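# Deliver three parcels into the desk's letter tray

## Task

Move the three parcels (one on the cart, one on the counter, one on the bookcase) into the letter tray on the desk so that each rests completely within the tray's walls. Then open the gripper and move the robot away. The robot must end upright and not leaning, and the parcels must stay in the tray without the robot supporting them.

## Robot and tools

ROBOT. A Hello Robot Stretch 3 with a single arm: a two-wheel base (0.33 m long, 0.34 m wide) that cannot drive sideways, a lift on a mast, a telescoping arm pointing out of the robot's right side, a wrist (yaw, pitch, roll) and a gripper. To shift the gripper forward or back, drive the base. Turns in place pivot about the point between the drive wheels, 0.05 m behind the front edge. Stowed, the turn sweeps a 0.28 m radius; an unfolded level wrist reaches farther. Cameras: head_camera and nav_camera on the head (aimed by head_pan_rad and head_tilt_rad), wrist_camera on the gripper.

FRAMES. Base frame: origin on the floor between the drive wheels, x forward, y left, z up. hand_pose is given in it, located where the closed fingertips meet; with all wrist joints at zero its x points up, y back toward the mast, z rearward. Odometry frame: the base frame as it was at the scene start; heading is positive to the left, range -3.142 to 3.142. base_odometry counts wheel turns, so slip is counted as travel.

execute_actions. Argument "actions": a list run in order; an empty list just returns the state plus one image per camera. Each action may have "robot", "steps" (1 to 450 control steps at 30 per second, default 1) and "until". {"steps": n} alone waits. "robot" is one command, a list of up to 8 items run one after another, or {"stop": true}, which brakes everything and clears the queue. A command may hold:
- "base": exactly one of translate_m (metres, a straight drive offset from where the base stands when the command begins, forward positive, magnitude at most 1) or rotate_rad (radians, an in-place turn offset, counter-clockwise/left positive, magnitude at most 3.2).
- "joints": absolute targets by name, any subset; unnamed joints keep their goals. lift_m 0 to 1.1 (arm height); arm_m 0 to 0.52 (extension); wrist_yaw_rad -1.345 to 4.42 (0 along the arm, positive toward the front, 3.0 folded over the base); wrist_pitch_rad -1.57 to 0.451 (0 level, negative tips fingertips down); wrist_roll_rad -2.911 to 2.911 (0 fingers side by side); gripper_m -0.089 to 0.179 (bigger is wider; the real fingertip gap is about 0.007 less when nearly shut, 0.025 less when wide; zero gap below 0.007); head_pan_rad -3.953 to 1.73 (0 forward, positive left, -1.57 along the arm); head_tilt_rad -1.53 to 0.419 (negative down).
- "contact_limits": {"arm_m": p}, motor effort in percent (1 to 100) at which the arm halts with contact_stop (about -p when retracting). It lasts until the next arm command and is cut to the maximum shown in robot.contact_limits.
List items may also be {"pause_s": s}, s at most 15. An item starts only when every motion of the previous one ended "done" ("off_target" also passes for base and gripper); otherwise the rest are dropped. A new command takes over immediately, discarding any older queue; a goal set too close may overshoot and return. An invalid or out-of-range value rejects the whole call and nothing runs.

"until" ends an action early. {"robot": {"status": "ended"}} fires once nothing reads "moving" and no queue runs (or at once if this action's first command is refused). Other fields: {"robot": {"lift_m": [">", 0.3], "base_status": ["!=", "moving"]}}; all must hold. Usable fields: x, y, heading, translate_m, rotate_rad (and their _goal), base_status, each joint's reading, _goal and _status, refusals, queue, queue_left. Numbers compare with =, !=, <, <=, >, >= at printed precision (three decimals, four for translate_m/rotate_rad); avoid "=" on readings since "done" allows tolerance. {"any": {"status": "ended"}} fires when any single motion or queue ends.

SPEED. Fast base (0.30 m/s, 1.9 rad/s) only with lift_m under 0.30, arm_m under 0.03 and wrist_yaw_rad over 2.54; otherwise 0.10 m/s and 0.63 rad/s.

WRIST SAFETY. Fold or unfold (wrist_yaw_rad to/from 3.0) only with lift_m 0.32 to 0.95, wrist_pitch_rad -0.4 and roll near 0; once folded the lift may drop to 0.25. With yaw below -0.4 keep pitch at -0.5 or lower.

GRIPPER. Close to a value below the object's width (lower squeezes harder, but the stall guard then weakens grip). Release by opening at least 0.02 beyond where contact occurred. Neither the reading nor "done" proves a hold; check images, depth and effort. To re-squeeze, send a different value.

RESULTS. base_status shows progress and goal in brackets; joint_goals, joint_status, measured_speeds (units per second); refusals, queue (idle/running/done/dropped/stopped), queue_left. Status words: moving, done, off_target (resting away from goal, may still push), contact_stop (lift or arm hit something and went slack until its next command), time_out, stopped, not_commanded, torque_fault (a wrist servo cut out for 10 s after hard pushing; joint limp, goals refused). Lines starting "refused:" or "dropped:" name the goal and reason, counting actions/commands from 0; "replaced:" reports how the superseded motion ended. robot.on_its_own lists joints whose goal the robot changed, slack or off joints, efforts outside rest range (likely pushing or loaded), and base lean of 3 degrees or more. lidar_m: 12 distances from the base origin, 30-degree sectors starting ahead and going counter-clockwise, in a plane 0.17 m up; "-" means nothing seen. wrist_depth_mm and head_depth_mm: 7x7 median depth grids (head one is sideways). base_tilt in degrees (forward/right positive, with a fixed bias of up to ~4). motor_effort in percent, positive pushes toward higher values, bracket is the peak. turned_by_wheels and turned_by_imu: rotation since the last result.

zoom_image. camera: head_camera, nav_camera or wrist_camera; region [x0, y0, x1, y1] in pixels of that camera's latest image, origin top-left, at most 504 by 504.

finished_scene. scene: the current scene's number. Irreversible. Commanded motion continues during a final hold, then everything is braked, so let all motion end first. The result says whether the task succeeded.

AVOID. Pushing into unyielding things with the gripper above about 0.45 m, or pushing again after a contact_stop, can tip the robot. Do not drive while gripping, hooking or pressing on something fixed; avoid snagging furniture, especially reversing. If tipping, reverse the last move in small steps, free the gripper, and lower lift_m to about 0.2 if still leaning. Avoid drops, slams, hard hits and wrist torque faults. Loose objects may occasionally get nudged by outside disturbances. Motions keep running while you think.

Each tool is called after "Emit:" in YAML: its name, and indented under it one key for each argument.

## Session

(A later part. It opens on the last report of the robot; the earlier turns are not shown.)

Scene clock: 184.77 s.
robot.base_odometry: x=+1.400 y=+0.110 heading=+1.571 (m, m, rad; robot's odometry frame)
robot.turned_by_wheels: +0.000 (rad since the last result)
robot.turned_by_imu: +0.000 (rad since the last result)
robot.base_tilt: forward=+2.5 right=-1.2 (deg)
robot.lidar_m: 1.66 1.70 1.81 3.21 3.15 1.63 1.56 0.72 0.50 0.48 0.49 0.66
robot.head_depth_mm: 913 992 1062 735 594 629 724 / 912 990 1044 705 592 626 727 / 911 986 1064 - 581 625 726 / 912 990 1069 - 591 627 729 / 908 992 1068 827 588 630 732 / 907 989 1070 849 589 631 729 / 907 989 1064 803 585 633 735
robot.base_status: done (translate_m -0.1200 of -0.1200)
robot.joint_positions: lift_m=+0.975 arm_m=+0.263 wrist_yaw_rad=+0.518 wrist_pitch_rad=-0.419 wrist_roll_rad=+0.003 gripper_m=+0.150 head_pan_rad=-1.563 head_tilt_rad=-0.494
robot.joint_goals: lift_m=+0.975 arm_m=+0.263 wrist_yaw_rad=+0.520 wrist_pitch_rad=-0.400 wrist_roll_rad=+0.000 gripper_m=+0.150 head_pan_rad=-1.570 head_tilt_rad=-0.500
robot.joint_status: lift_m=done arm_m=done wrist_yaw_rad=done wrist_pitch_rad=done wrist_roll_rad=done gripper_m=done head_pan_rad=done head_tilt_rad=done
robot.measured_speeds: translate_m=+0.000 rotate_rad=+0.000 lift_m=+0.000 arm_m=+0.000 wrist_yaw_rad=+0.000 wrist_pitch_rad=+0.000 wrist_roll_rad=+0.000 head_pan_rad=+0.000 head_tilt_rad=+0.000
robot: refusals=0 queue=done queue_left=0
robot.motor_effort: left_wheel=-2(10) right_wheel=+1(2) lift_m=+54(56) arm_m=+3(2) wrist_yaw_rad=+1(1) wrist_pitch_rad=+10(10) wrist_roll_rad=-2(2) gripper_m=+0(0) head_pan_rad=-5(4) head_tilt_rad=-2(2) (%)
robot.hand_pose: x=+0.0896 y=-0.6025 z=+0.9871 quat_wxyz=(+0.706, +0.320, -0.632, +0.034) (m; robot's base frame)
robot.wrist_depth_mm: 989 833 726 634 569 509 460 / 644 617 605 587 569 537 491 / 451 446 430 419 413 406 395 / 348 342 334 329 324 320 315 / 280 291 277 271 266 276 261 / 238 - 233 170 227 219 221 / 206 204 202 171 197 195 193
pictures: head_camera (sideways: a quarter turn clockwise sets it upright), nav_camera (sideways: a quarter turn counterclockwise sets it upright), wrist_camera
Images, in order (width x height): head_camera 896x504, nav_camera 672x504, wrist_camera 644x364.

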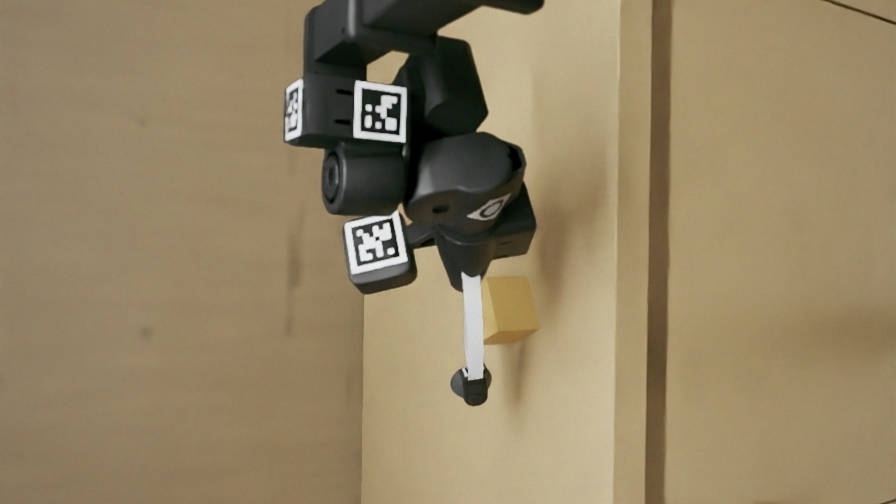

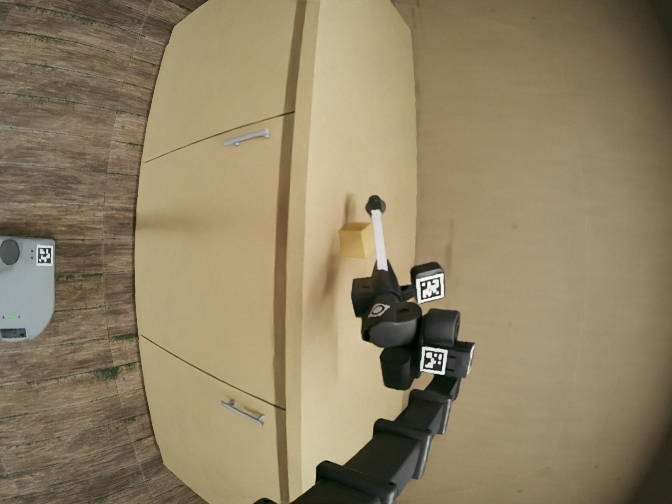

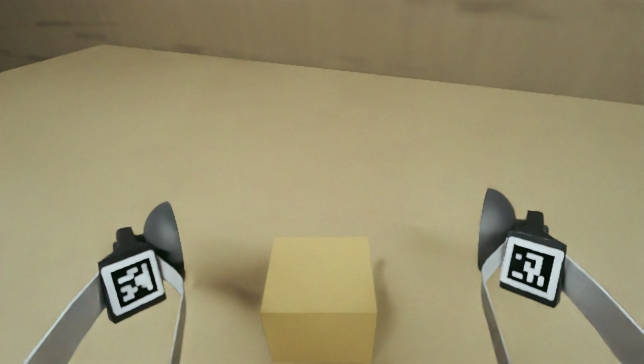

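Emit:
execute_actions:
  actions:
    - {"robot": {"joints": {"lift_m": 0.915}}, "steps": 300, "until": {"robot": {"status": "ended"}}}

Scene clock: 192.40 s.
robot.base_odometry: x=+1.400 y=+0.110 heading=+1.571 (m, m, rad; robot's odometry frame)
robot.turned_by_wheels: +0.000 (rad since the last result)
robot.turned_by_imu: +0.000 (rad since the last result)
robot.base_tilt: forward=+2.5 right=-1.1 (deg)
robot.lidar_m: 1.67 1.71 1.82 3.21 3.12 1.62 1.56 0.72 0.51 0.48 0.49 0.66
robot.head_depth_mm: 912 995 1072 - 569 626 723 / 906 986 1069 - 571 625 724 / 912 986 1069 - 551 627 730 / 908 997 1068 908 553 628 728 / 908 989 1072 810 569 628 733 / 906 989 1070 807 577 629 733 / 906 992 1067 803 586 631 734
robot.base_status: done (translate_m -0.1200 of -0.1200)
robot.joint_positions: lift_m=+0.915 arm_m=+0.263 wrist_yaw_rad=+0.518 wrist_pitch_rad=-0.418 wrist_roll_rad=+0.003 gripper_m=+0.150 head_pan_rad=-1.563 head_tilt_rad=-0.494
robot.joint_goals: lift_m=+0.915 arm_m=+0.263 wrist_yaw_rad=+0.520 wrist_pitch_rad=-0.400 wrist_roll_rad=+0.000 gripper_m=+0.150 head_pan_rad=-1.570 head_tilt_rad=-0.500
robot.joint_status: lift_m=done arm_m=done wrist_yaw_rad=done wrist_pitch_rad=done wrist_roll_rad=done gripper_m=done head_pan_rad=done head_tilt_rad=done
robot.measured_speeds: translate_m=+0.000 rotate_rad=+0.000 lift_m=+0.000 arm_m=+0.000 wrist_yaw_rad=+0.000 wrist_pitch_rad=+0.000 wrist_roll_rad=+0.000 head_pan_rad=+0.000 head_tilt_rad=+0.000
robot: refusals=0 queue=done queue_left=0
robot.motor_effort: left_wheel=-2(1) right_wheel=+1(1) lift_m=+31(54) arm_m=+3(3) wrist_yaw_rad=+1(1) wrist_pitch_rad=+10(10) wrist_roll_rad=-2(2) gripper_m=+0(1) head_pan_rad=-4(4) head_tilt_rad=-2(2) (%)
robot.hand_pose: x=+0.0896 y=-0.6026 z=+0.9279 quat_wxyz=(+0.706, +0.319, -0.632, +0.035) (m; robot's base frame)
robot.wrist_depth_mm: 891 739 668 598 553 505 467 / 450 433 419 404 391 378 370 / 312 307 295 292 287 280 272 / 241 236 224 143 223 221 216 / 196 201 178 127 184 190 180 / 166 - 157 145 157 152 154 / - 142 140 139 137 135 134
pictures: head_camera (sideways: a quarter turn clockwise sets it upright), nav_camera (sideways: a quarter turn counterclockwise sets it upright), wrist_camera
Images, in order (width x height): head_camera 896x504, nav_camera 672x504, wrist_camera 644x364.

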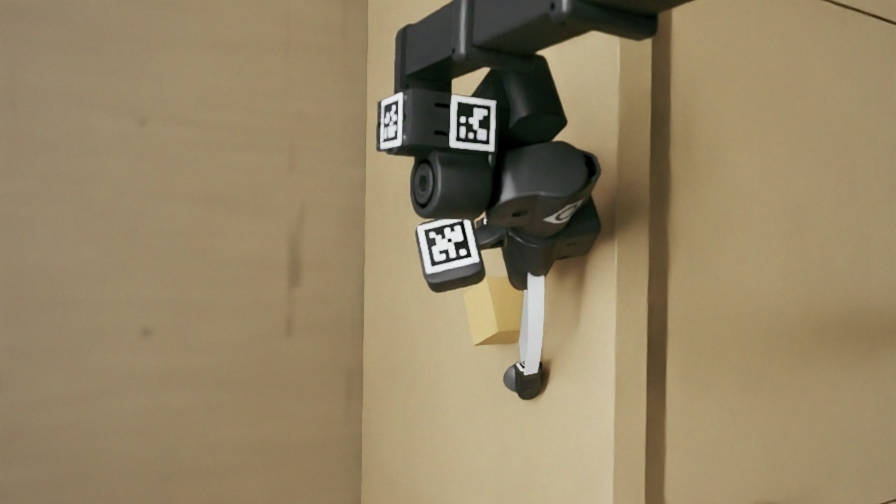

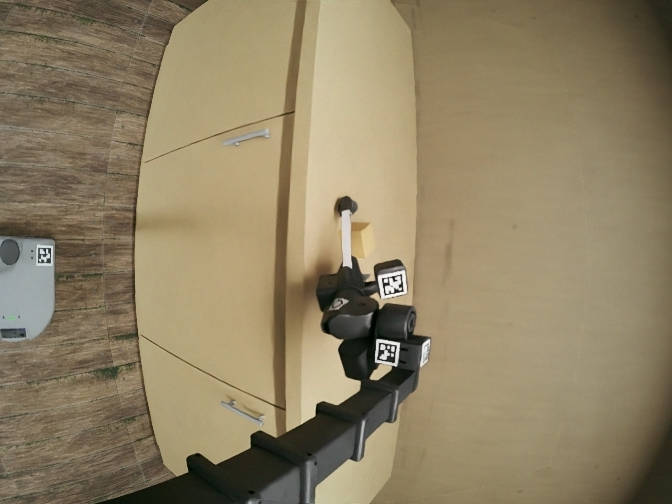

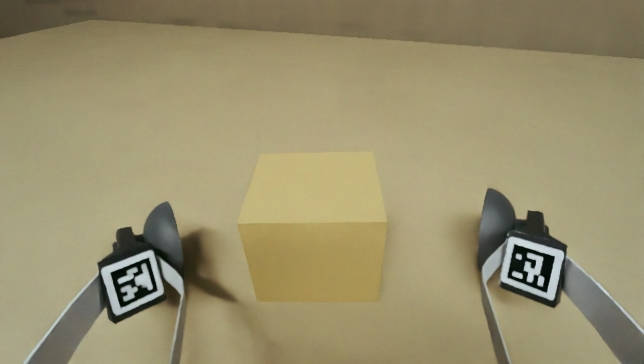

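Emit:
execute_actions:
  actions:
    - {"robot": {"joints": {"gripper_m": 0.035}}, "steps": 150, "until": {"robot": {"status": "ended"}}}

Scene clock: 195.93 s.
robot.base_odometry: x=+1.400 y=+0.110 heading=+1.571 (m, m, rad; robot's odometry frame)
robot.turned_by_wheels: +0.000 (rad since the last result)
robot.turned_by_imu: +0.000 (rad since the last result)
robot.base_tilt: forward=+2.6 right=-1.2 (deg)
robot.lidar_m: 1.67 1.70 1.81 3.23 3.13 1.62 1.56 0.72 0.50 0.48 0.49 0.66
robot.head_depth_mm: 909 992 1074 - 570 623 726 / 910 993 1076 - 571 627 726 / 910 990 1069 - 551 626 729 / 908 991 1072 908 553 626 730 / 909 983 1071 808 589 629 729 / 905 984 1070 804 587 627 733 / 907 989 1069 805 587 631 731
robot.base_status: done (translate_m -0.1200 of -0.1200)
robot.joint_positions: lift_m=+0.915 arm_m=+0.263 wrist_yaw_rad=+0.518 wrist_pitch_rad=-0.407 wrist_roll_rad=+0.003 gripper_m=+0.036 head_pan_rad=-1.563 head_tilt_rad=-0.494
robot.joint_goals: lift_m=+0.915 arm_m=+0.263 wrist_yaw_rad=+0.520 wrist_pitch_rad=-0.400 wrist_roll_rad=+0.000 gripper_m=+0.035 head_pan_rad=-1.570 head_tilt_rad=-0.500
robot.joint_status: lift_m=done arm_m=done wrist_yaw_rad=done wrist_pitch_rad=done wrist_roll_rad=done gripper_m=done head_pan_rad=done head_tilt_rad=done
robot.measured_speeds: translate_m=+0.000 rotate_rad=+0.000 lift_m=+0.000 arm_m=+0.000 wrist_yaw_rad=+0.000 wrist_pitch_rad=+0.000 wrist_roll_rad=+0.000 head_pan_rad=+0.000 head_tilt_rad=+0.000
robot: refusals=0 queue=done queue_left=0
robot.motor_effort: left_wheel=-2(2) right_wheel=+0(1) lift_m=+31(31) arm_m=+2(3) wrist_yaw_rad=+1(1) wrist_pitch_rad=+3(10) wrist_roll_rad=-2(2) gripper_m=-11(89) head_pan_rad=-5(4) head_tilt_rad=-2(2) (%)
robot.hand_pose: x=+0.0904 y=-0.6038 z=+0.9306 quat_wxyz=(+0.705, +0.316, -0.634, +0.039) (m; robot's base frame)
robot.wrist_depth_mm: 925 789 667 625 555 509 467 / 467 455 439 423 410 397 386 / 327 315 306 302 297 287 281 / 247 243 239 147 225 228 223 / 200 197 189 127 128 186 184 / 168 167 155 142 151 158 157 / 145 144 142 140 139 138 136
pictures: head_camera (sideways: a quarter turn clockwise sets it upright), nav_camera (sideways: a quarter turn counterclockwise sets it upright), wrist_camera
Images, in order (width x height): head_camera 896x504, nav_camera 672x504, wrist_camera 644x364.

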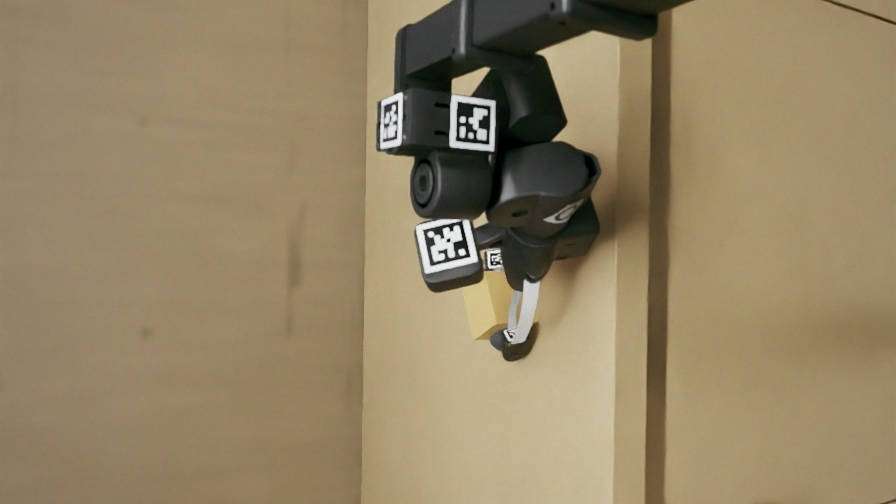

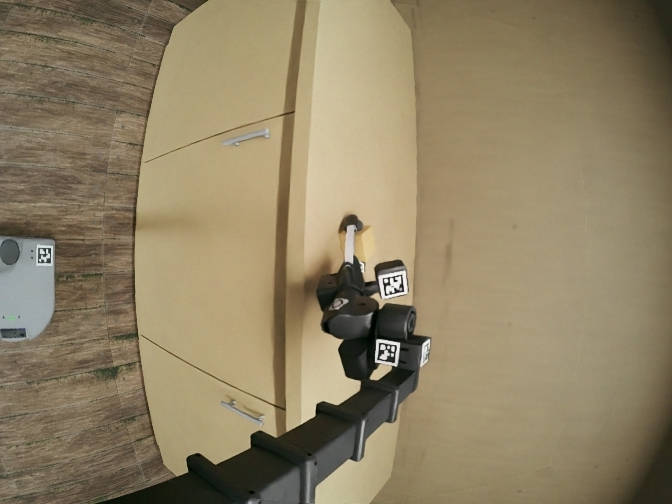

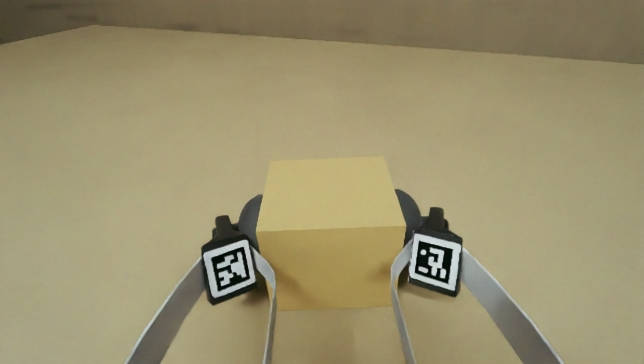

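Emit:
execute_actions:
  actions:
    - {"robot": {"joints": {"lift_m": 0.99}}, "steps": 200, "until": {"robot": {"status": "ended"}}}

Scene clock: 199.33 s.
robot.base_odometry: x=+1.400 y=+0.110 heading=+1.571 (m, m, rad; robot's odometry frame)
robot.turned_by_wheels: +0.000 (rad since the last result)
robot.turned_by_imu: +0.000 (rad since the last result)
robot.base_tilt: forward=+2.6 right=-1.1 (deg)
robot.lidar_m: 1.66 1.70 1.81 3.22 3.11 1.62 1.55 0.72 0.50 0.48 0.49 0.65
robot.head_depth_mm: 909 988 - 737 592 625 726 / 917 988 - 734 593 625 724 / 908 987 1057 - 590 627 727 / 909 990 1059 699 589 627 731 / 912 991 1080 697 590 631 734 / 908 987 1066 807 588 630 732 / 908 992 1071 802 585 631 734
robot.base_status: done (translate_m -0.1200 of -0.1200)
robot.joint_positions: lift_m=+0.990 arm_m=+0.263 wrist_yaw_rad=+0.518 wrist_pitch_rad=-0.420 wrist_roll_rad=+0.003 gripper_m=+0.036 head_pan_rad=-1.563 head_tilt_rad=-0.494
robot.joint_goals: lift_m=+0.990 arm_m=+0.263 wrist_yaw_rad=+0.520 wrist_pitch_rad=-0.400 wrist_roll_rad=+0.000 gripper_m=+0.035 head_pan_rad=-1.570 head_tilt_rad=-0.500
robot.joint_status: lift_m=done arm_m=done wrist_yaw_rad=done wrist_pitch_rad=done wrist_roll_rad=done gripper_m=done head_pan_rad=done head_tilt_rad=done
robot.measured_speeds: translate_m=+0.000 rotate_rad=+0.000 lift_m=+0.000 arm_m=+0.000 wrist_yaw_rad=+0.000 wrist_pitch_rad=+0.000 wrist_roll_rad=+0.000 head_pan_rad=+0.000 head_tilt_rad=+0.000
robot: refusals=0 queue=done queue_left=0
robot.motor_effort: left_wheel=-2(2) right_wheel=+1(1) lift_m=+54(57) arm_m=+3(2) wrist_yaw_rad=+1(1) wrist_pitch_rad=+11(11) wrist_roll_rad=-2(2) gripper_m=-11(11) head_pan_rad=-4(4) head_tilt_rad=-2(3) (%)
robot.hand_pose: x=+0.0895 y=-0.6024 z=+1.0018 quat_wxyz=(+0.706, +0.320, -0.631, +0.034) (m; robot's base frame)
robot.wrist_depth_mm: 968 800 718 637 560 505 460 / 697 663 633 634 589 542 497 / 485 471 459 452 444 434 423 / 372 368 360 148 339 341 335 / 304 301 288 127 128 285 279 / 257 255 237 142 229 241 238 / 222 220 217 214 212 209 208
pictures: head_camera (sideways: a quarter turn clockwise sets it upright), nav_camera (sideways: a quarter turn counterclockwise sets it upright), wrist_camera
Images, in order (width x height): head_camera 896x504, nav_camera 672x504, wrist_camera 644x364.

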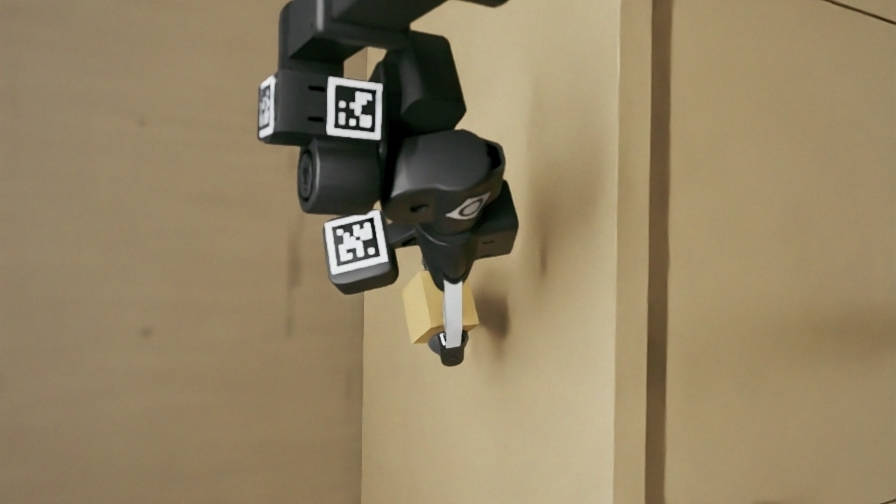

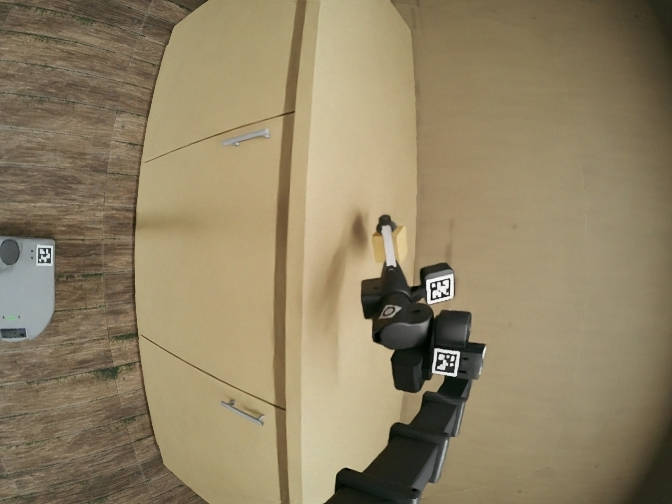

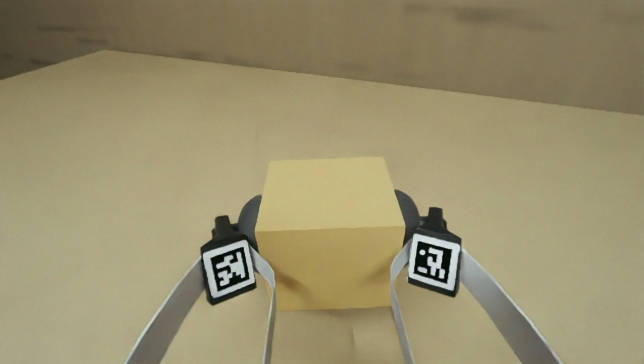

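Emit:
execute_actions:
  actions:
    - {"robot": [{"joints": {"arm_m": 0.0}}, {"joints": {"lift_m": 0.9, "wrist_pitch_rad": -0.4, "wrist_roll_rad": 0.0}}, {"joints": {"wrist_yaw_rad": 3.0}}, {"joints": {"lift_m": 0.28}}], "steps": 450, "until": {"robot": {"status": "ended"}}}

Scene clock: 245.63 s.
robot.base_odometry: x=+1.400 y=+0.110 heading=+1.571 (m, m, rad; robot's odometry frame)
robot.turned_by_wheels: +0.000 (rad since the last result)
robot.turned_by_imu: +0.001 (rad since the last result)
robot.base_tilt: forward=+2.5 right=-1.2 (deg)
robot.lidar_m: 1.66 1.70 1.81 3.22 3.14 1.63 1.56 0.72 0.51 0.48 0.49 0.65
robot.head_depth_mm: 911 989 1073 814 595 626 727 / 910 990 1072 814 593 627 729 / 917 992 1075 810 591 627 729 / 909 989 1076 811 590 629 729 / 913 985 1075 805 589 627 734 / 909 993 1071 804 588 630 732 / 905 990 1068 803 586 630 735
robot.base_status: done (translate_m -0.1200 of -0.1200)
robot.joint_positions: lift_m=+0.280 arm_m=+0.001 wrist_yaw_rad=+2.998 wrist_pitch_rad=-0.421 wrist_roll_rad=+0.003 gripper_m=+0.036 head_pan_rad=-1.563 head_tilt_rad=-0.494
robot.joint_goals: lift_m=+0.280 arm_m=+0.000 wrist_yaw_rad=+3.000 wrist_pitch_rad=-0.400 wrist_roll_rad=+0.000 gripper_m=+0.035 head_pan_rad=-1.570 head_tilt_rad=-0.500
robot.joint_status: lift_m=done arm_m=done wrist_yaw_rad=done wrist_pitch_rad=done wrist_roll_rad=done gripper_m=done head_pan_rad=done head_tilt_rad=done
robot.measured_speeds: translate_m=+0.000 rotate_rad=+0.000 lift_m=+0.000 arm_m=+0.000 wrist_yaw_rad=+0.000 wrist_pitch_rad=+0.000 wrist_roll_rad=+0.000 head_pan_rad=+0.000 head_tilt_rad=+0.000
robot: refusals=0 queue=done queue_left=0
robot.motor_effort: left_wheel=-2(2) right_wheel=+0(0) lift_m=+32(55) arm_m=-3(5) wrist_yaw_rad=+1(1) wrist_pitch_rad=+11(10) wrist_roll_rad=-2(2) gripper_m=-11(11) head_pan_rad=-4(4) head_tilt_rad=-2(3) (%)
robot.hand_pose: x=+0.0108 y=+0.0758 z=+0.2923 quat_wxyz=(+0.197, +0.701, +0.098, +0.678) (m; robot's base frame)
robot.wrist_depth_mm: - - - - - - - / - - - - - - - / 969 - 923 889 875 869 855 / 754 733 721 147 674 686 672 / 603 591 - 127 128 561 560 / 509 517 - 142 455 478 470 / 451 - - - 420 421 408
pictures: head_camera (sideways: a quarter turn clockwise sets it upright), nav_camera (sideways: a quarter turn counterclockwise sets it upright), wrist_camera
Images, in order (width x height): head_camera 896x504, nav_camera 672x504, wrist_camera 644x364.

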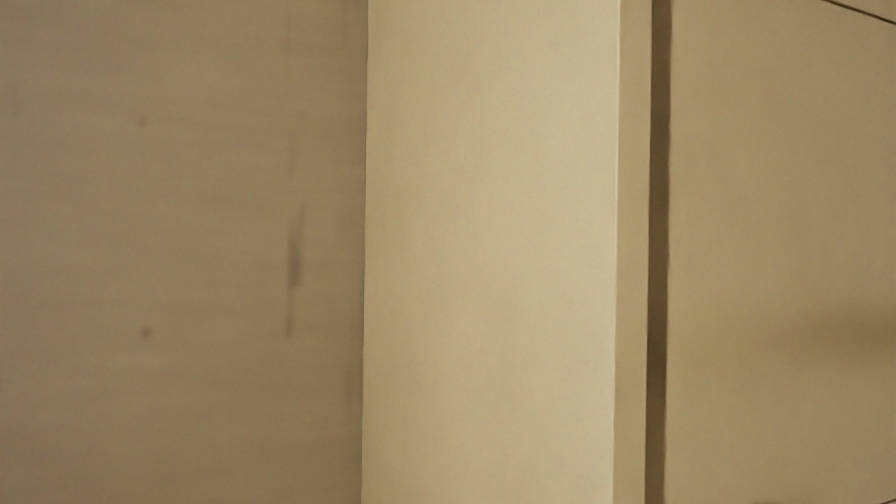

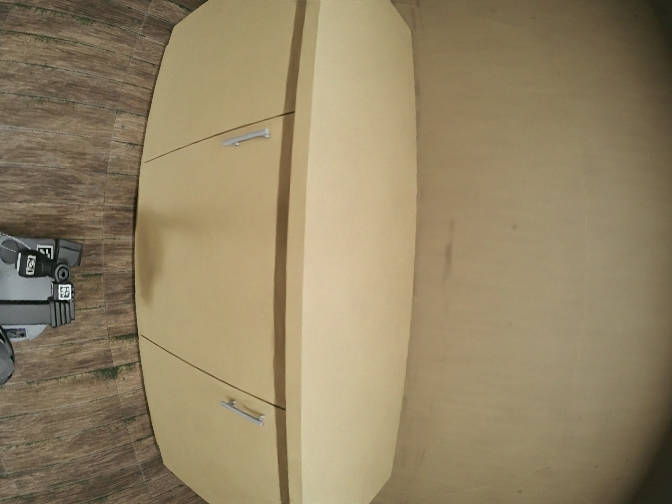

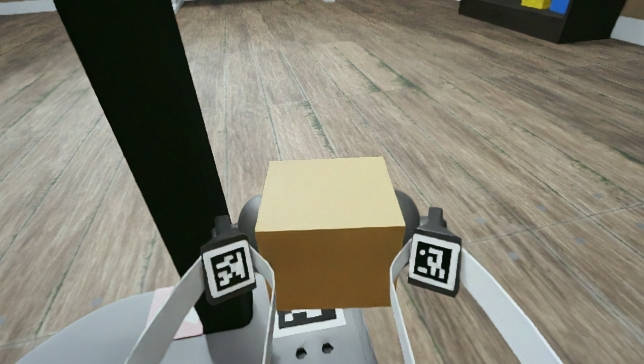

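Emit:
execute_actions:
  actions:
    - {"robot": [{"base": {"rotate_rad": 1.571}, "joints": {"head_pan_rad": 0.0, "head_tilt_rad": -0.3}}, {"base": {"translate_m": 1.0}}, {"base": {"translate_m": 1.0}}, {"base": {"translate_m": 0.45}}], "steps": 450, "until": {"robot": {"status": "ended"}}}

Scene clock: 265.20 s.
robot.base_odometry: x=-1.050 y=+0.109 heading=-3.141 (m, m, rad; robot's odometry frame)
robot.turned_by_wheels: +1.571 (rad since the last result)
robot.turned_by_imu: +1.555 (rad since the last result)
robot.base_tilt: forward=+3.2 right=-1.2 (deg)
robot.lidar_m: 1.20 0.97 1.63 2.21 2.29 2.37 2.92 2.29 1.29 1.42 1.56 0.95
robot.head_depth_mm: 1008 1075 1139 1179 706 518 1396 / 1013 1072 1133 1179 701 517 1401 / 1015 1072 1135 1178 718 517 1392 / 1010 1068 1132 1161 713 515 1380 / 1004 1061 1135 1150 711 476 1383 / 1002 1061 1128 1146 707 474 1377 / 1002 1059 1121 1135 704 511 1375
robot.base_status: moving (translate_m +0.4500 of +0.4500)
robot.joint_positions: lift_m=+0.280 arm_m=+0.001 wrist_yaw_rad=+2.999 wrist_pitch_rad=-0.421 wrist_roll_rad=+0.003 gripper_m=+0.036 head_pan_rad=-0.007 head_tilt_rad=-0.309
robot.joint_goals: lift_m=+0.280 arm_m=+0.000 wrist_yaw_rad=+3.000 wrist_pitch_rad=-0.400 wrist_roll_rad=+0.000 gripper_m=+0.035 head_pan_rad=+0.000 head_tilt_rad=-0.300
robot.joint_status: lift_m=done arm_m=done wrist_yaw_rad=done wrist_pitch_rad=done wrist_roll_rad=done gripper_m=done head_pan_rad=done head_tilt_rad=done
robot.measured_speeds: translate_m=+0.000 rotate_rad=+0.000 lift_m=+0.000 arm_m=+0.000 wrist_yaw_rad=+0.000 wrist_pitch_rad=+0.000 wrist_roll_rad=+0.000 head_pan_rad=+0.000 head_tilt_rad=+0.000
robot: refusals=0 queue=running queue_left=0
robot.motor_effort: left_wheel=-3(12) right_wheel=+1(7) lift_m=+32(32) arm_m=-3(3) wrist_yaw_rad=+0(1) wrist_pitch_rad=+12(12) wrist_roll_rad=-2(2) gripper_m=-10(11) head_pan_rad=+5(56) head_tilt_rad=+2(16) (%)
robot.hand_pose: x=+0.0106 y=+0.0758 z=+0.2923 quat_wxyz=(+0.197, +0.701, +0.098, +0.678) (m; robot's base frame)
robot.wrist_depth_mm: - - - - - - - / - - - - - - 908 / 960 - 933 888 846 834 839 / 758 725 720 147 680 674 683 / 596 596 - 127 128 562 553 / 507 521 - 142 454 478 472 / 449 - - - 420 416 410
pictures: head_camera (sideways: a quarter turn clockwise sets it upright), nav_camera (sideways: a quarter turn counterclockwise sets it upright), wrist_camera
Images, in order (width x height): head_camera 896x504, nav_camera 672x504, wrist_camera 644x364.

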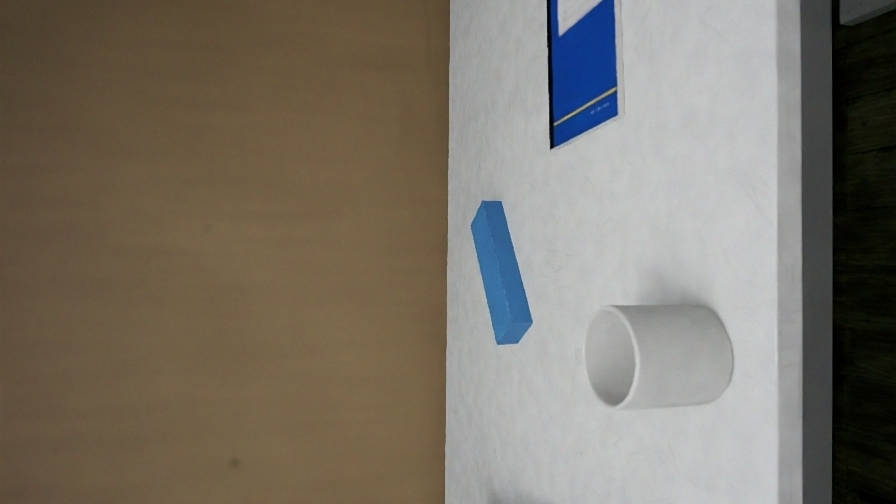

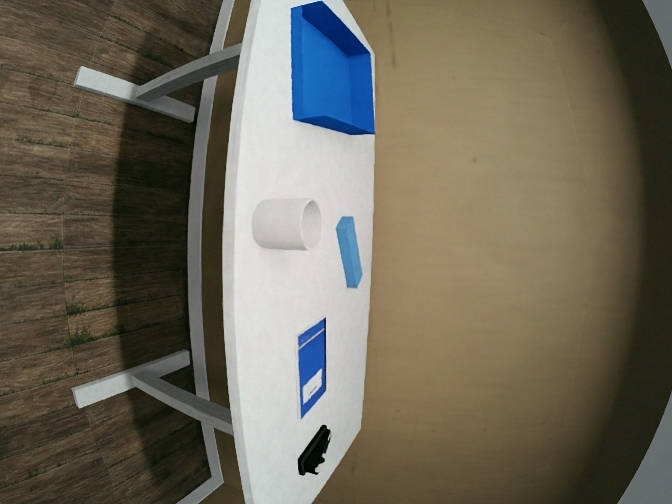

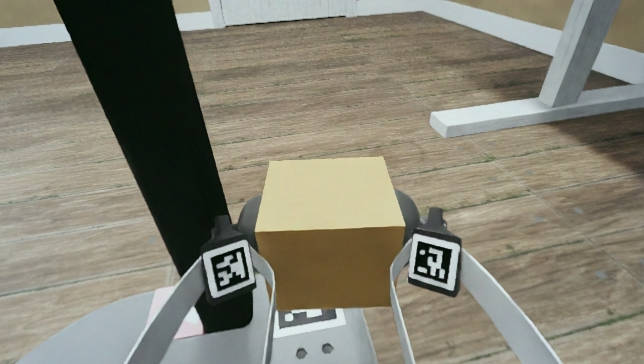

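Emit:
execute_actions:
  actions:
    - {"robot": [{"base": {"rotate_rad": 1.571}, "joints": {"head_pan_rad": -1.57, "head_tilt_rad": -0.5}}, {"base": {"translate_m": 0.4}}], "steps": 450, "until": {"robot": {"status": "ended"}}}

Scene clock: 281.27 s.
robot.base_odometry: x=-1.050 y=-0.291 heading=-1.570 (m, m, rad; robot's odometry frame)
robot.turned_by_wheels: +1.571 (rad since the last result)
robot.turned_by_imu: +1.547 (rad since the last result)
robot.base_tilt: forward=+2.6 right=-1.1 (deg)
robot.lidar_m: 1.81 1.88 2.12 2.94 2.88 1.97 1.68 1.22 1.25 1.18 0.75 1.59
robot.head_depth_mm: 971 1055 1115 732 532 1472 1285 / 973 1062 1117 694 533 1469 1276 / 973 1062 1116 686 530 1459 1283 / 970 1061 1117 722 530 1474 1276 / 972 1053 1117 721 527 1459 1279 / 970 1061 1113 684 527 996 1181 / 970 1057 1115 721 527 1454 1267
robot.base_status: done (translate_m +0.4000 of +0.4000)
robot.joint_positions: lift_m=+0.280 arm_m=+0.001 wrist_yaw_rad=+2.999 wrist_pitch_rad=-0.421 wrist_roll_rad=+0.003 gripper_m=+0.036 head_pan_rad=-1.563 head_tilt_rad=-0.494
robot.joint_goals: lift_m=+0.280 arm_m=+0.000 wrist_yaw_rad=+3.000 wrist_pitch_rad=-0.400 wrist_roll_rad=+0.000 gripper_m=+0.035 head_pan_rad=-1.570 head_tilt_rad=-0.500
robot.joint_status: lift_m=done arm_m=done wrist_yaw_rad=done wrist_pitch_rad=done wrist_roll_rad=done gripper_m=done head_pan_rad=done head_tilt_rad=done
robot.measured_speeds: translate_m=+0.000 rotate_rad=+0.000 lift_m=+0.000 arm_m=+0.000 wrist_yaw_rad=+0.000 wrist_pitch_rad=+0.000 wrist_roll_rad=+0.000 head_pan_rad=+0.000 head_tilt_rad=+0.000
robot: refusals=0 queue=done queue_left=0
robot.motor_effort: left_wheel=-2(13) right_wheel=+0(5) lift_m=+32(32) arm_m=-3(2) wrist_yaw_rad=+1(1) wrist_pitch_rad=+12(11) wrist_roll_rad=-2(2) gripper_m=-11(11) head_pan_rad=-4(53) head_tilt_rad=-3(15) (%)
robot.hand_pose: x=+0.0106 y=+0.0758 z=+0.2923 quat_wxyz=(+0.197, +0.701, +0.098, +0.678) (m; robot's base frame)
robot.wrist_depth_mm: - - - - - - - / - - - - - - - / 965 - 908 911 882 865 838 / 744 727 703 147 672 684 680 / 590 595 - 127 128 556 556 / 506 513 - 142 458 479 466 / 446 - - - 419 415 409
pictures: head_camera (sideways: a quarter turn clockwise sets it upright), nav_camera (sideways: a quarter turn counterclockwise sets it upright), wrist_camera
Images, in order (width x height): head_camera 896x504, nav_camera 672x504, wrist_camera 644x364.

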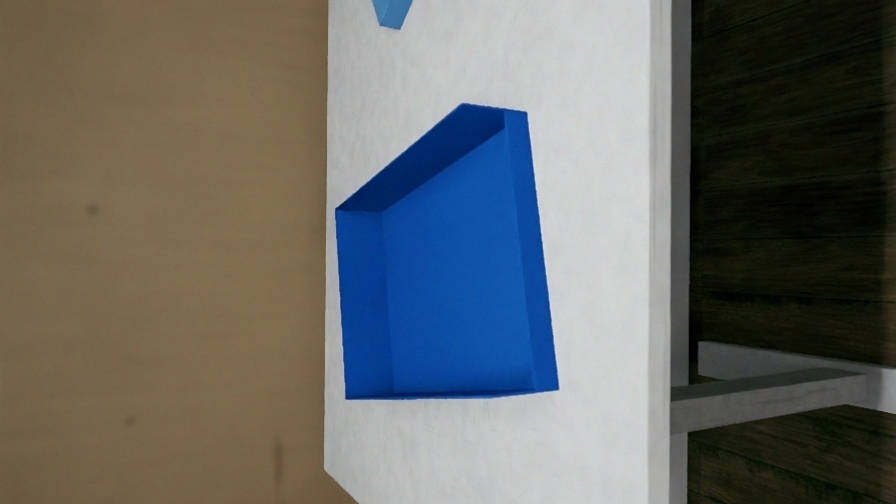

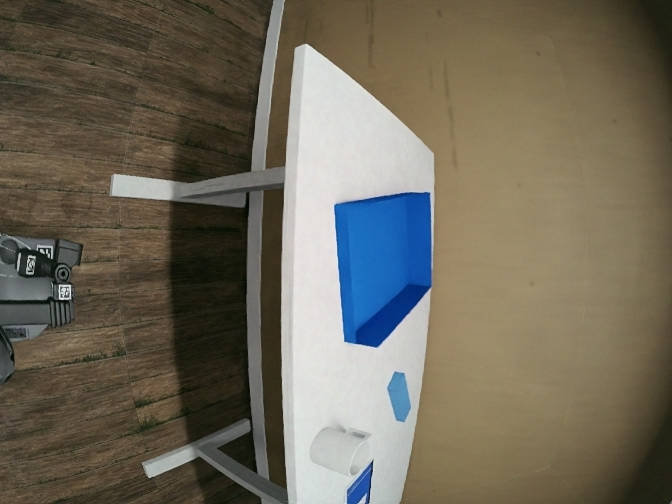

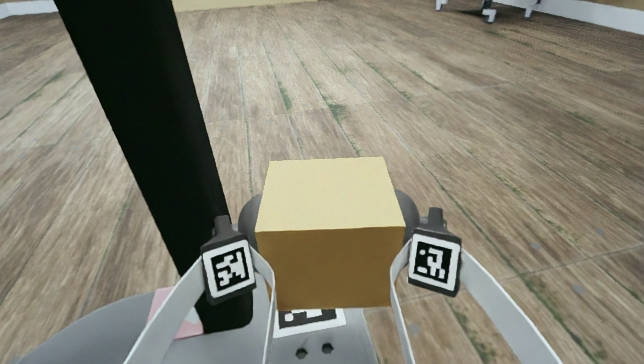

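Emit:
zoom_image:
  camera: "head_camera"
  region: [300, 60, 620, 440]

Region (300, 60, 620, 440) of head_camera's 896x504 image, scaled by 1.326, with more detail than that image has; it fills the left 424 columns of this view, and the rest is white.

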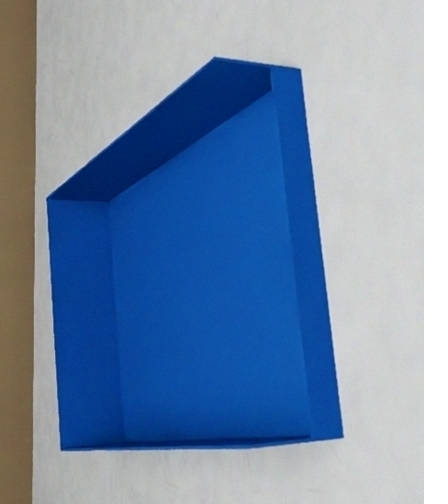

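Emit:
execute_actions:
  actions:
    - {"robot": [{"joints": {"lift_m": 0.9}}, {"joints": {"wrist_yaw_rad": 1.0}}, {"joints": {"lift_m": 1.04}}, {"joints": {"wrist_yaw_rad": 0.0}, "base": {"translate_m": 0.04}}], "steps": 450, "until": {"robot": {"status": "ended"}}}

Scene clock: 353.90 s.
robot.base_odometry: x=-1.050 y=-0.331 heading=-1.570 (m, m, rad; robot's odometry frame)
robot.turned_by_wheels: +0.000 (rad since the last result)
robot.turned_by_imu: +0.001 (rad since the last result)
robot.base_tilt: forward=+2.5 right=-1.2 (deg)
robot.lidar_m: 1.77 1.85 2.10 2.94 2.94 2.02 1.72 1.25 1.24 1.18 0.74 1.59
robot.head_depth_mm: 969 1055 1110 - - - - / 970 1051 1105 - - - - / 970 1061 1111 - - - - / 971 1063 1111 719 509 1468 1279 / 973 1058 1113 718 527 1460 1252 / 963 1058 1116 723 527 1012 1221 / 966 1057 1126 720 526 1450 1273
robot.base_status: done (translate_m +0.0400 of +0.0400)
robot.joint_positions: lift_m=+1.040 arm_m=+0.001 wrist_yaw_rad=+0.002 wrist_pitch_rad=-0.421 wrist_roll_rad=+0.003 gripper_m=+0.036 head_pan_rad=-1.563 head_tilt_rad=-0.494
robot.joint_goals: lift_m=+1.040 arm_m=+0.000 wrist_yaw_rad=+0.000 wrist_pitch_rad=-0.400 wrist_roll_rad=+0.000 gripper_m=+0.035 head_pan_rad=-1.570 head_tilt_rad=-0.500
robot.joint_status: lift_m=done arm_m=done wrist_yaw_rad=done wrist_pitch_rad=done wrist_roll_rad=done gripper_m=done head_pan_rad=done head_tilt_rad=done
robot.measured_speeds: translate_m=+0.000 rotate_rad=+0.000 lift_m=+0.000 arm_m=+0.000 wrist_yaw_rad=+0.000 wrist_pitch_rad=+0.000 wrist_roll_rad=+0.000 head_pan_rad=+0.000 head_tilt_rad=+0.000
robot: refusals=0 queue=done queue_left=0
robot.motor_effort: left_wheel=-3(7) right_wheel=+1(3) lift_m=+54(59) arm_m=-3(3) wrist_yaw_rad=-2(1) wrist_pitch_rad=+11(11) wrist_roll_rad=-2(2) gripper_m=-10(11) head_pan_rad=-4(5) head_tilt_rad=-1(2) (%)
robot.hand_pose: x=-0.0211 y=-0.3700 z=+1.0516 quat_wxyz=(+0.691, +0.149, -0.692, -0.148) (m; robot's base frame)
robot.wrist_depth_mm: 821 837 870 895 887 889 905 / 894 705 583 600 632 591 604 / 960 508 476 469 416 461 426 / 389 382 364 147 349 359 344 / 321 316 302 127 128 298 295 / 268 269 248 142 243 258 259 / 238 239 244 - - - -
pictures: head_camera (sideways: a quarter turn clockwise sets it upright), nav_camera (sideways: a quarter turn counterclockwise sets it upright), wrist_camera
Images, in order (width x height): head_camera 896x504, nav_camera 672x504, wrist_camera 644x364.

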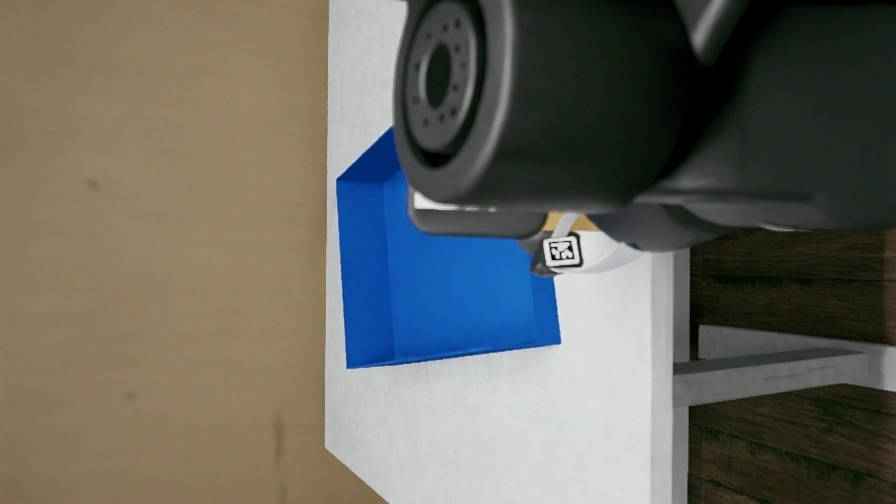

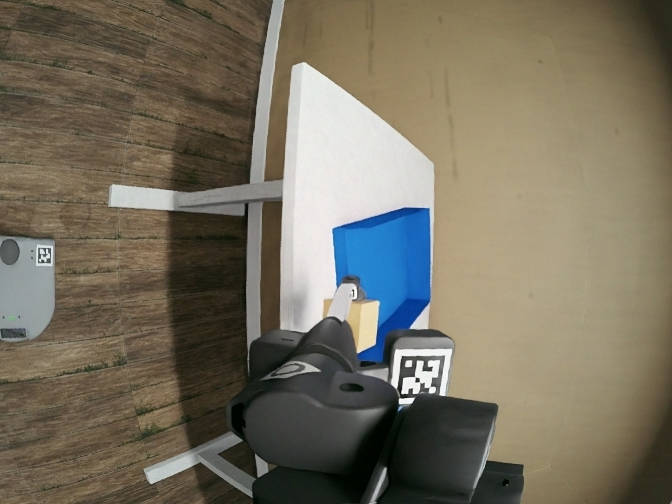

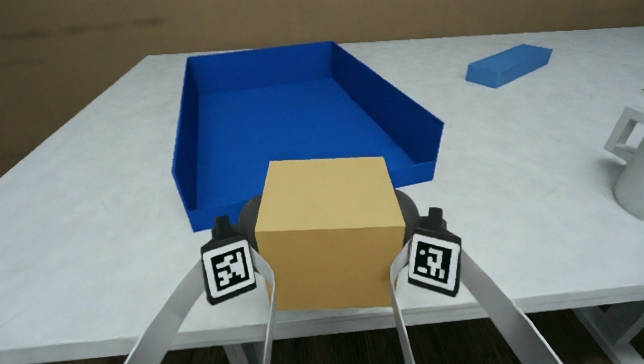

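Emit:
execute_actions:
  actions:
    - {"robot": {"base": {"translate_m": -0.043}, "joints": {"wrist_yaw_rad": 0.3, "arm_m": 0.41}}, "steps": 450, "until": {"robot": {"status": "ended"}}}

Scene clock: 376.17 s.
robot.base_odometry: x=-1.050 y=-0.288 heading=-1.570 (m, m, rad; robot's odometry frame)
robot.turned_by_wheels: +0.000 (rad since the last result)
robot.turned_by_imu: +0.000 (rad since the last result)
robot.base_tilt: forward=+2.5 right=-1.2 (deg)
robot.lidar_m: 1.82 1.88 2.13 2.94 2.88 1.97 1.67 1.22 1.24 1.18 0.76 1.59
robot.head_depth_mm: 967 1034 1080 730 531 1479 1281 / 978 1031 1035 692 531 1478 1283 / 974 1031 922 687 530 1465 1283 / 973 1049 1114 718 529 1461 1275 / 971 1056 1115 717 529 1458 1270 / 974 1059 1112 718 525 994 1184 / 969 1058 1114 718 526 1453 1284
robot.base_status: done (translate_m -0.0430 of -0.0430)
robot.joint_positions: lift_m=+1.040 arm_m=+0.410 wrist_yaw_rad=+0.299 wrist_pitch_rad=-0.421 wrist_roll_rad=+0.003 gripper_m=+0.036 head_pan_rad=-1.563 head_tilt_rad=-0.494
robot.joint_goals: lift_m=+1.040 arm_m=+0.410 wrist_yaw_rad=+0.300 wrist_pitch_rad=-0.400 wrist_roll_rad=+0.000 gripper_m=+0.035 head_pan_rad=-1.570 head_tilt_rad=-0.500
robot.joint_status: lift_m=done arm_m=done wrist_yaw_rad=done wrist_pitch_rad=done wrist_roll_rad=done gripper_m=done head_pan_rad=done head_tilt_rad=done
robot.measured_speeds: translate_m=+0.000 rotate_rad=+0.000 lift_m=+0.000 arm_m=+0.000 wrist_yaw_rad=+0.000 wrist_pitch_rad=+0.000 wrist_roll_rad=+0.000 head_pan_rad=+0.000 head_tilt_rad=+0.000
robot: refusals=0 queue=done queue_left=0
robot.motor_effort: left_wheel=-2(9) right_wheel=+1(2) lift_m=+54(54) arm_m=+3(7) wrist_yaw_rad=+0(2) wrist_pitch_rad=+11(11) wrist_roll_rad=-2(2) gripper_m=-10(10) head_pan_rad=-4(4) head_tilt_rad=-2(3) (%)
robot.hand_pose: x=+0.0445 y=-0.7687 z=+1.0516 quat_wxyz=(+0.705, +0.249, -0.662, -0.044) (m; robot's base frame)
robot.wrist_depth_mm: 614 570 535 509 478 456 434 / 672 624 589 550 522 492 471 / 766 494 481 474 464 452 442 / 389 279 279 147 265 355 350 / 302 287 294 127 128 296 293 / 220 259 243 141 224 253 249 / 212 227 225 222 215 173 217
pictures: head_camera (sideways: a quarter turn clockwise sets it upright), nav_camera (sideways: a quarter turn counterclockwise sets it upright), wrist_camera
Images, in order (width x height): head_camera 896x504, nav_camera 672x504, wrist_camera 644x364.

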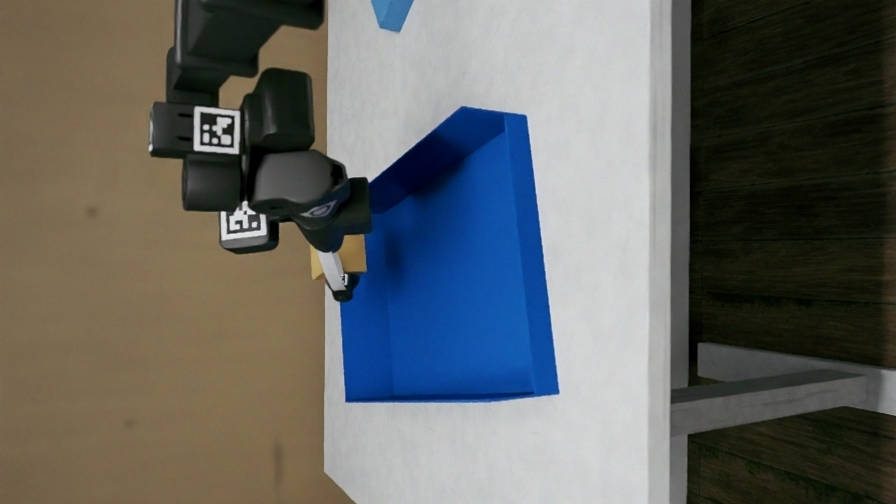

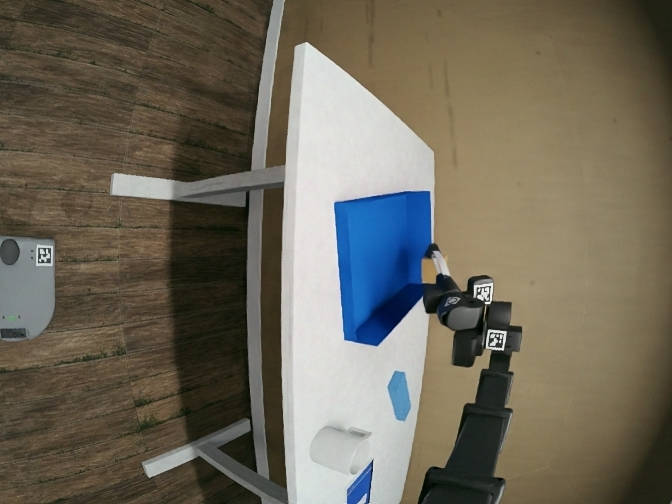

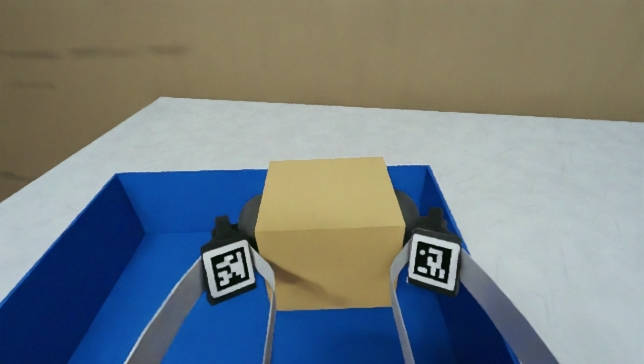

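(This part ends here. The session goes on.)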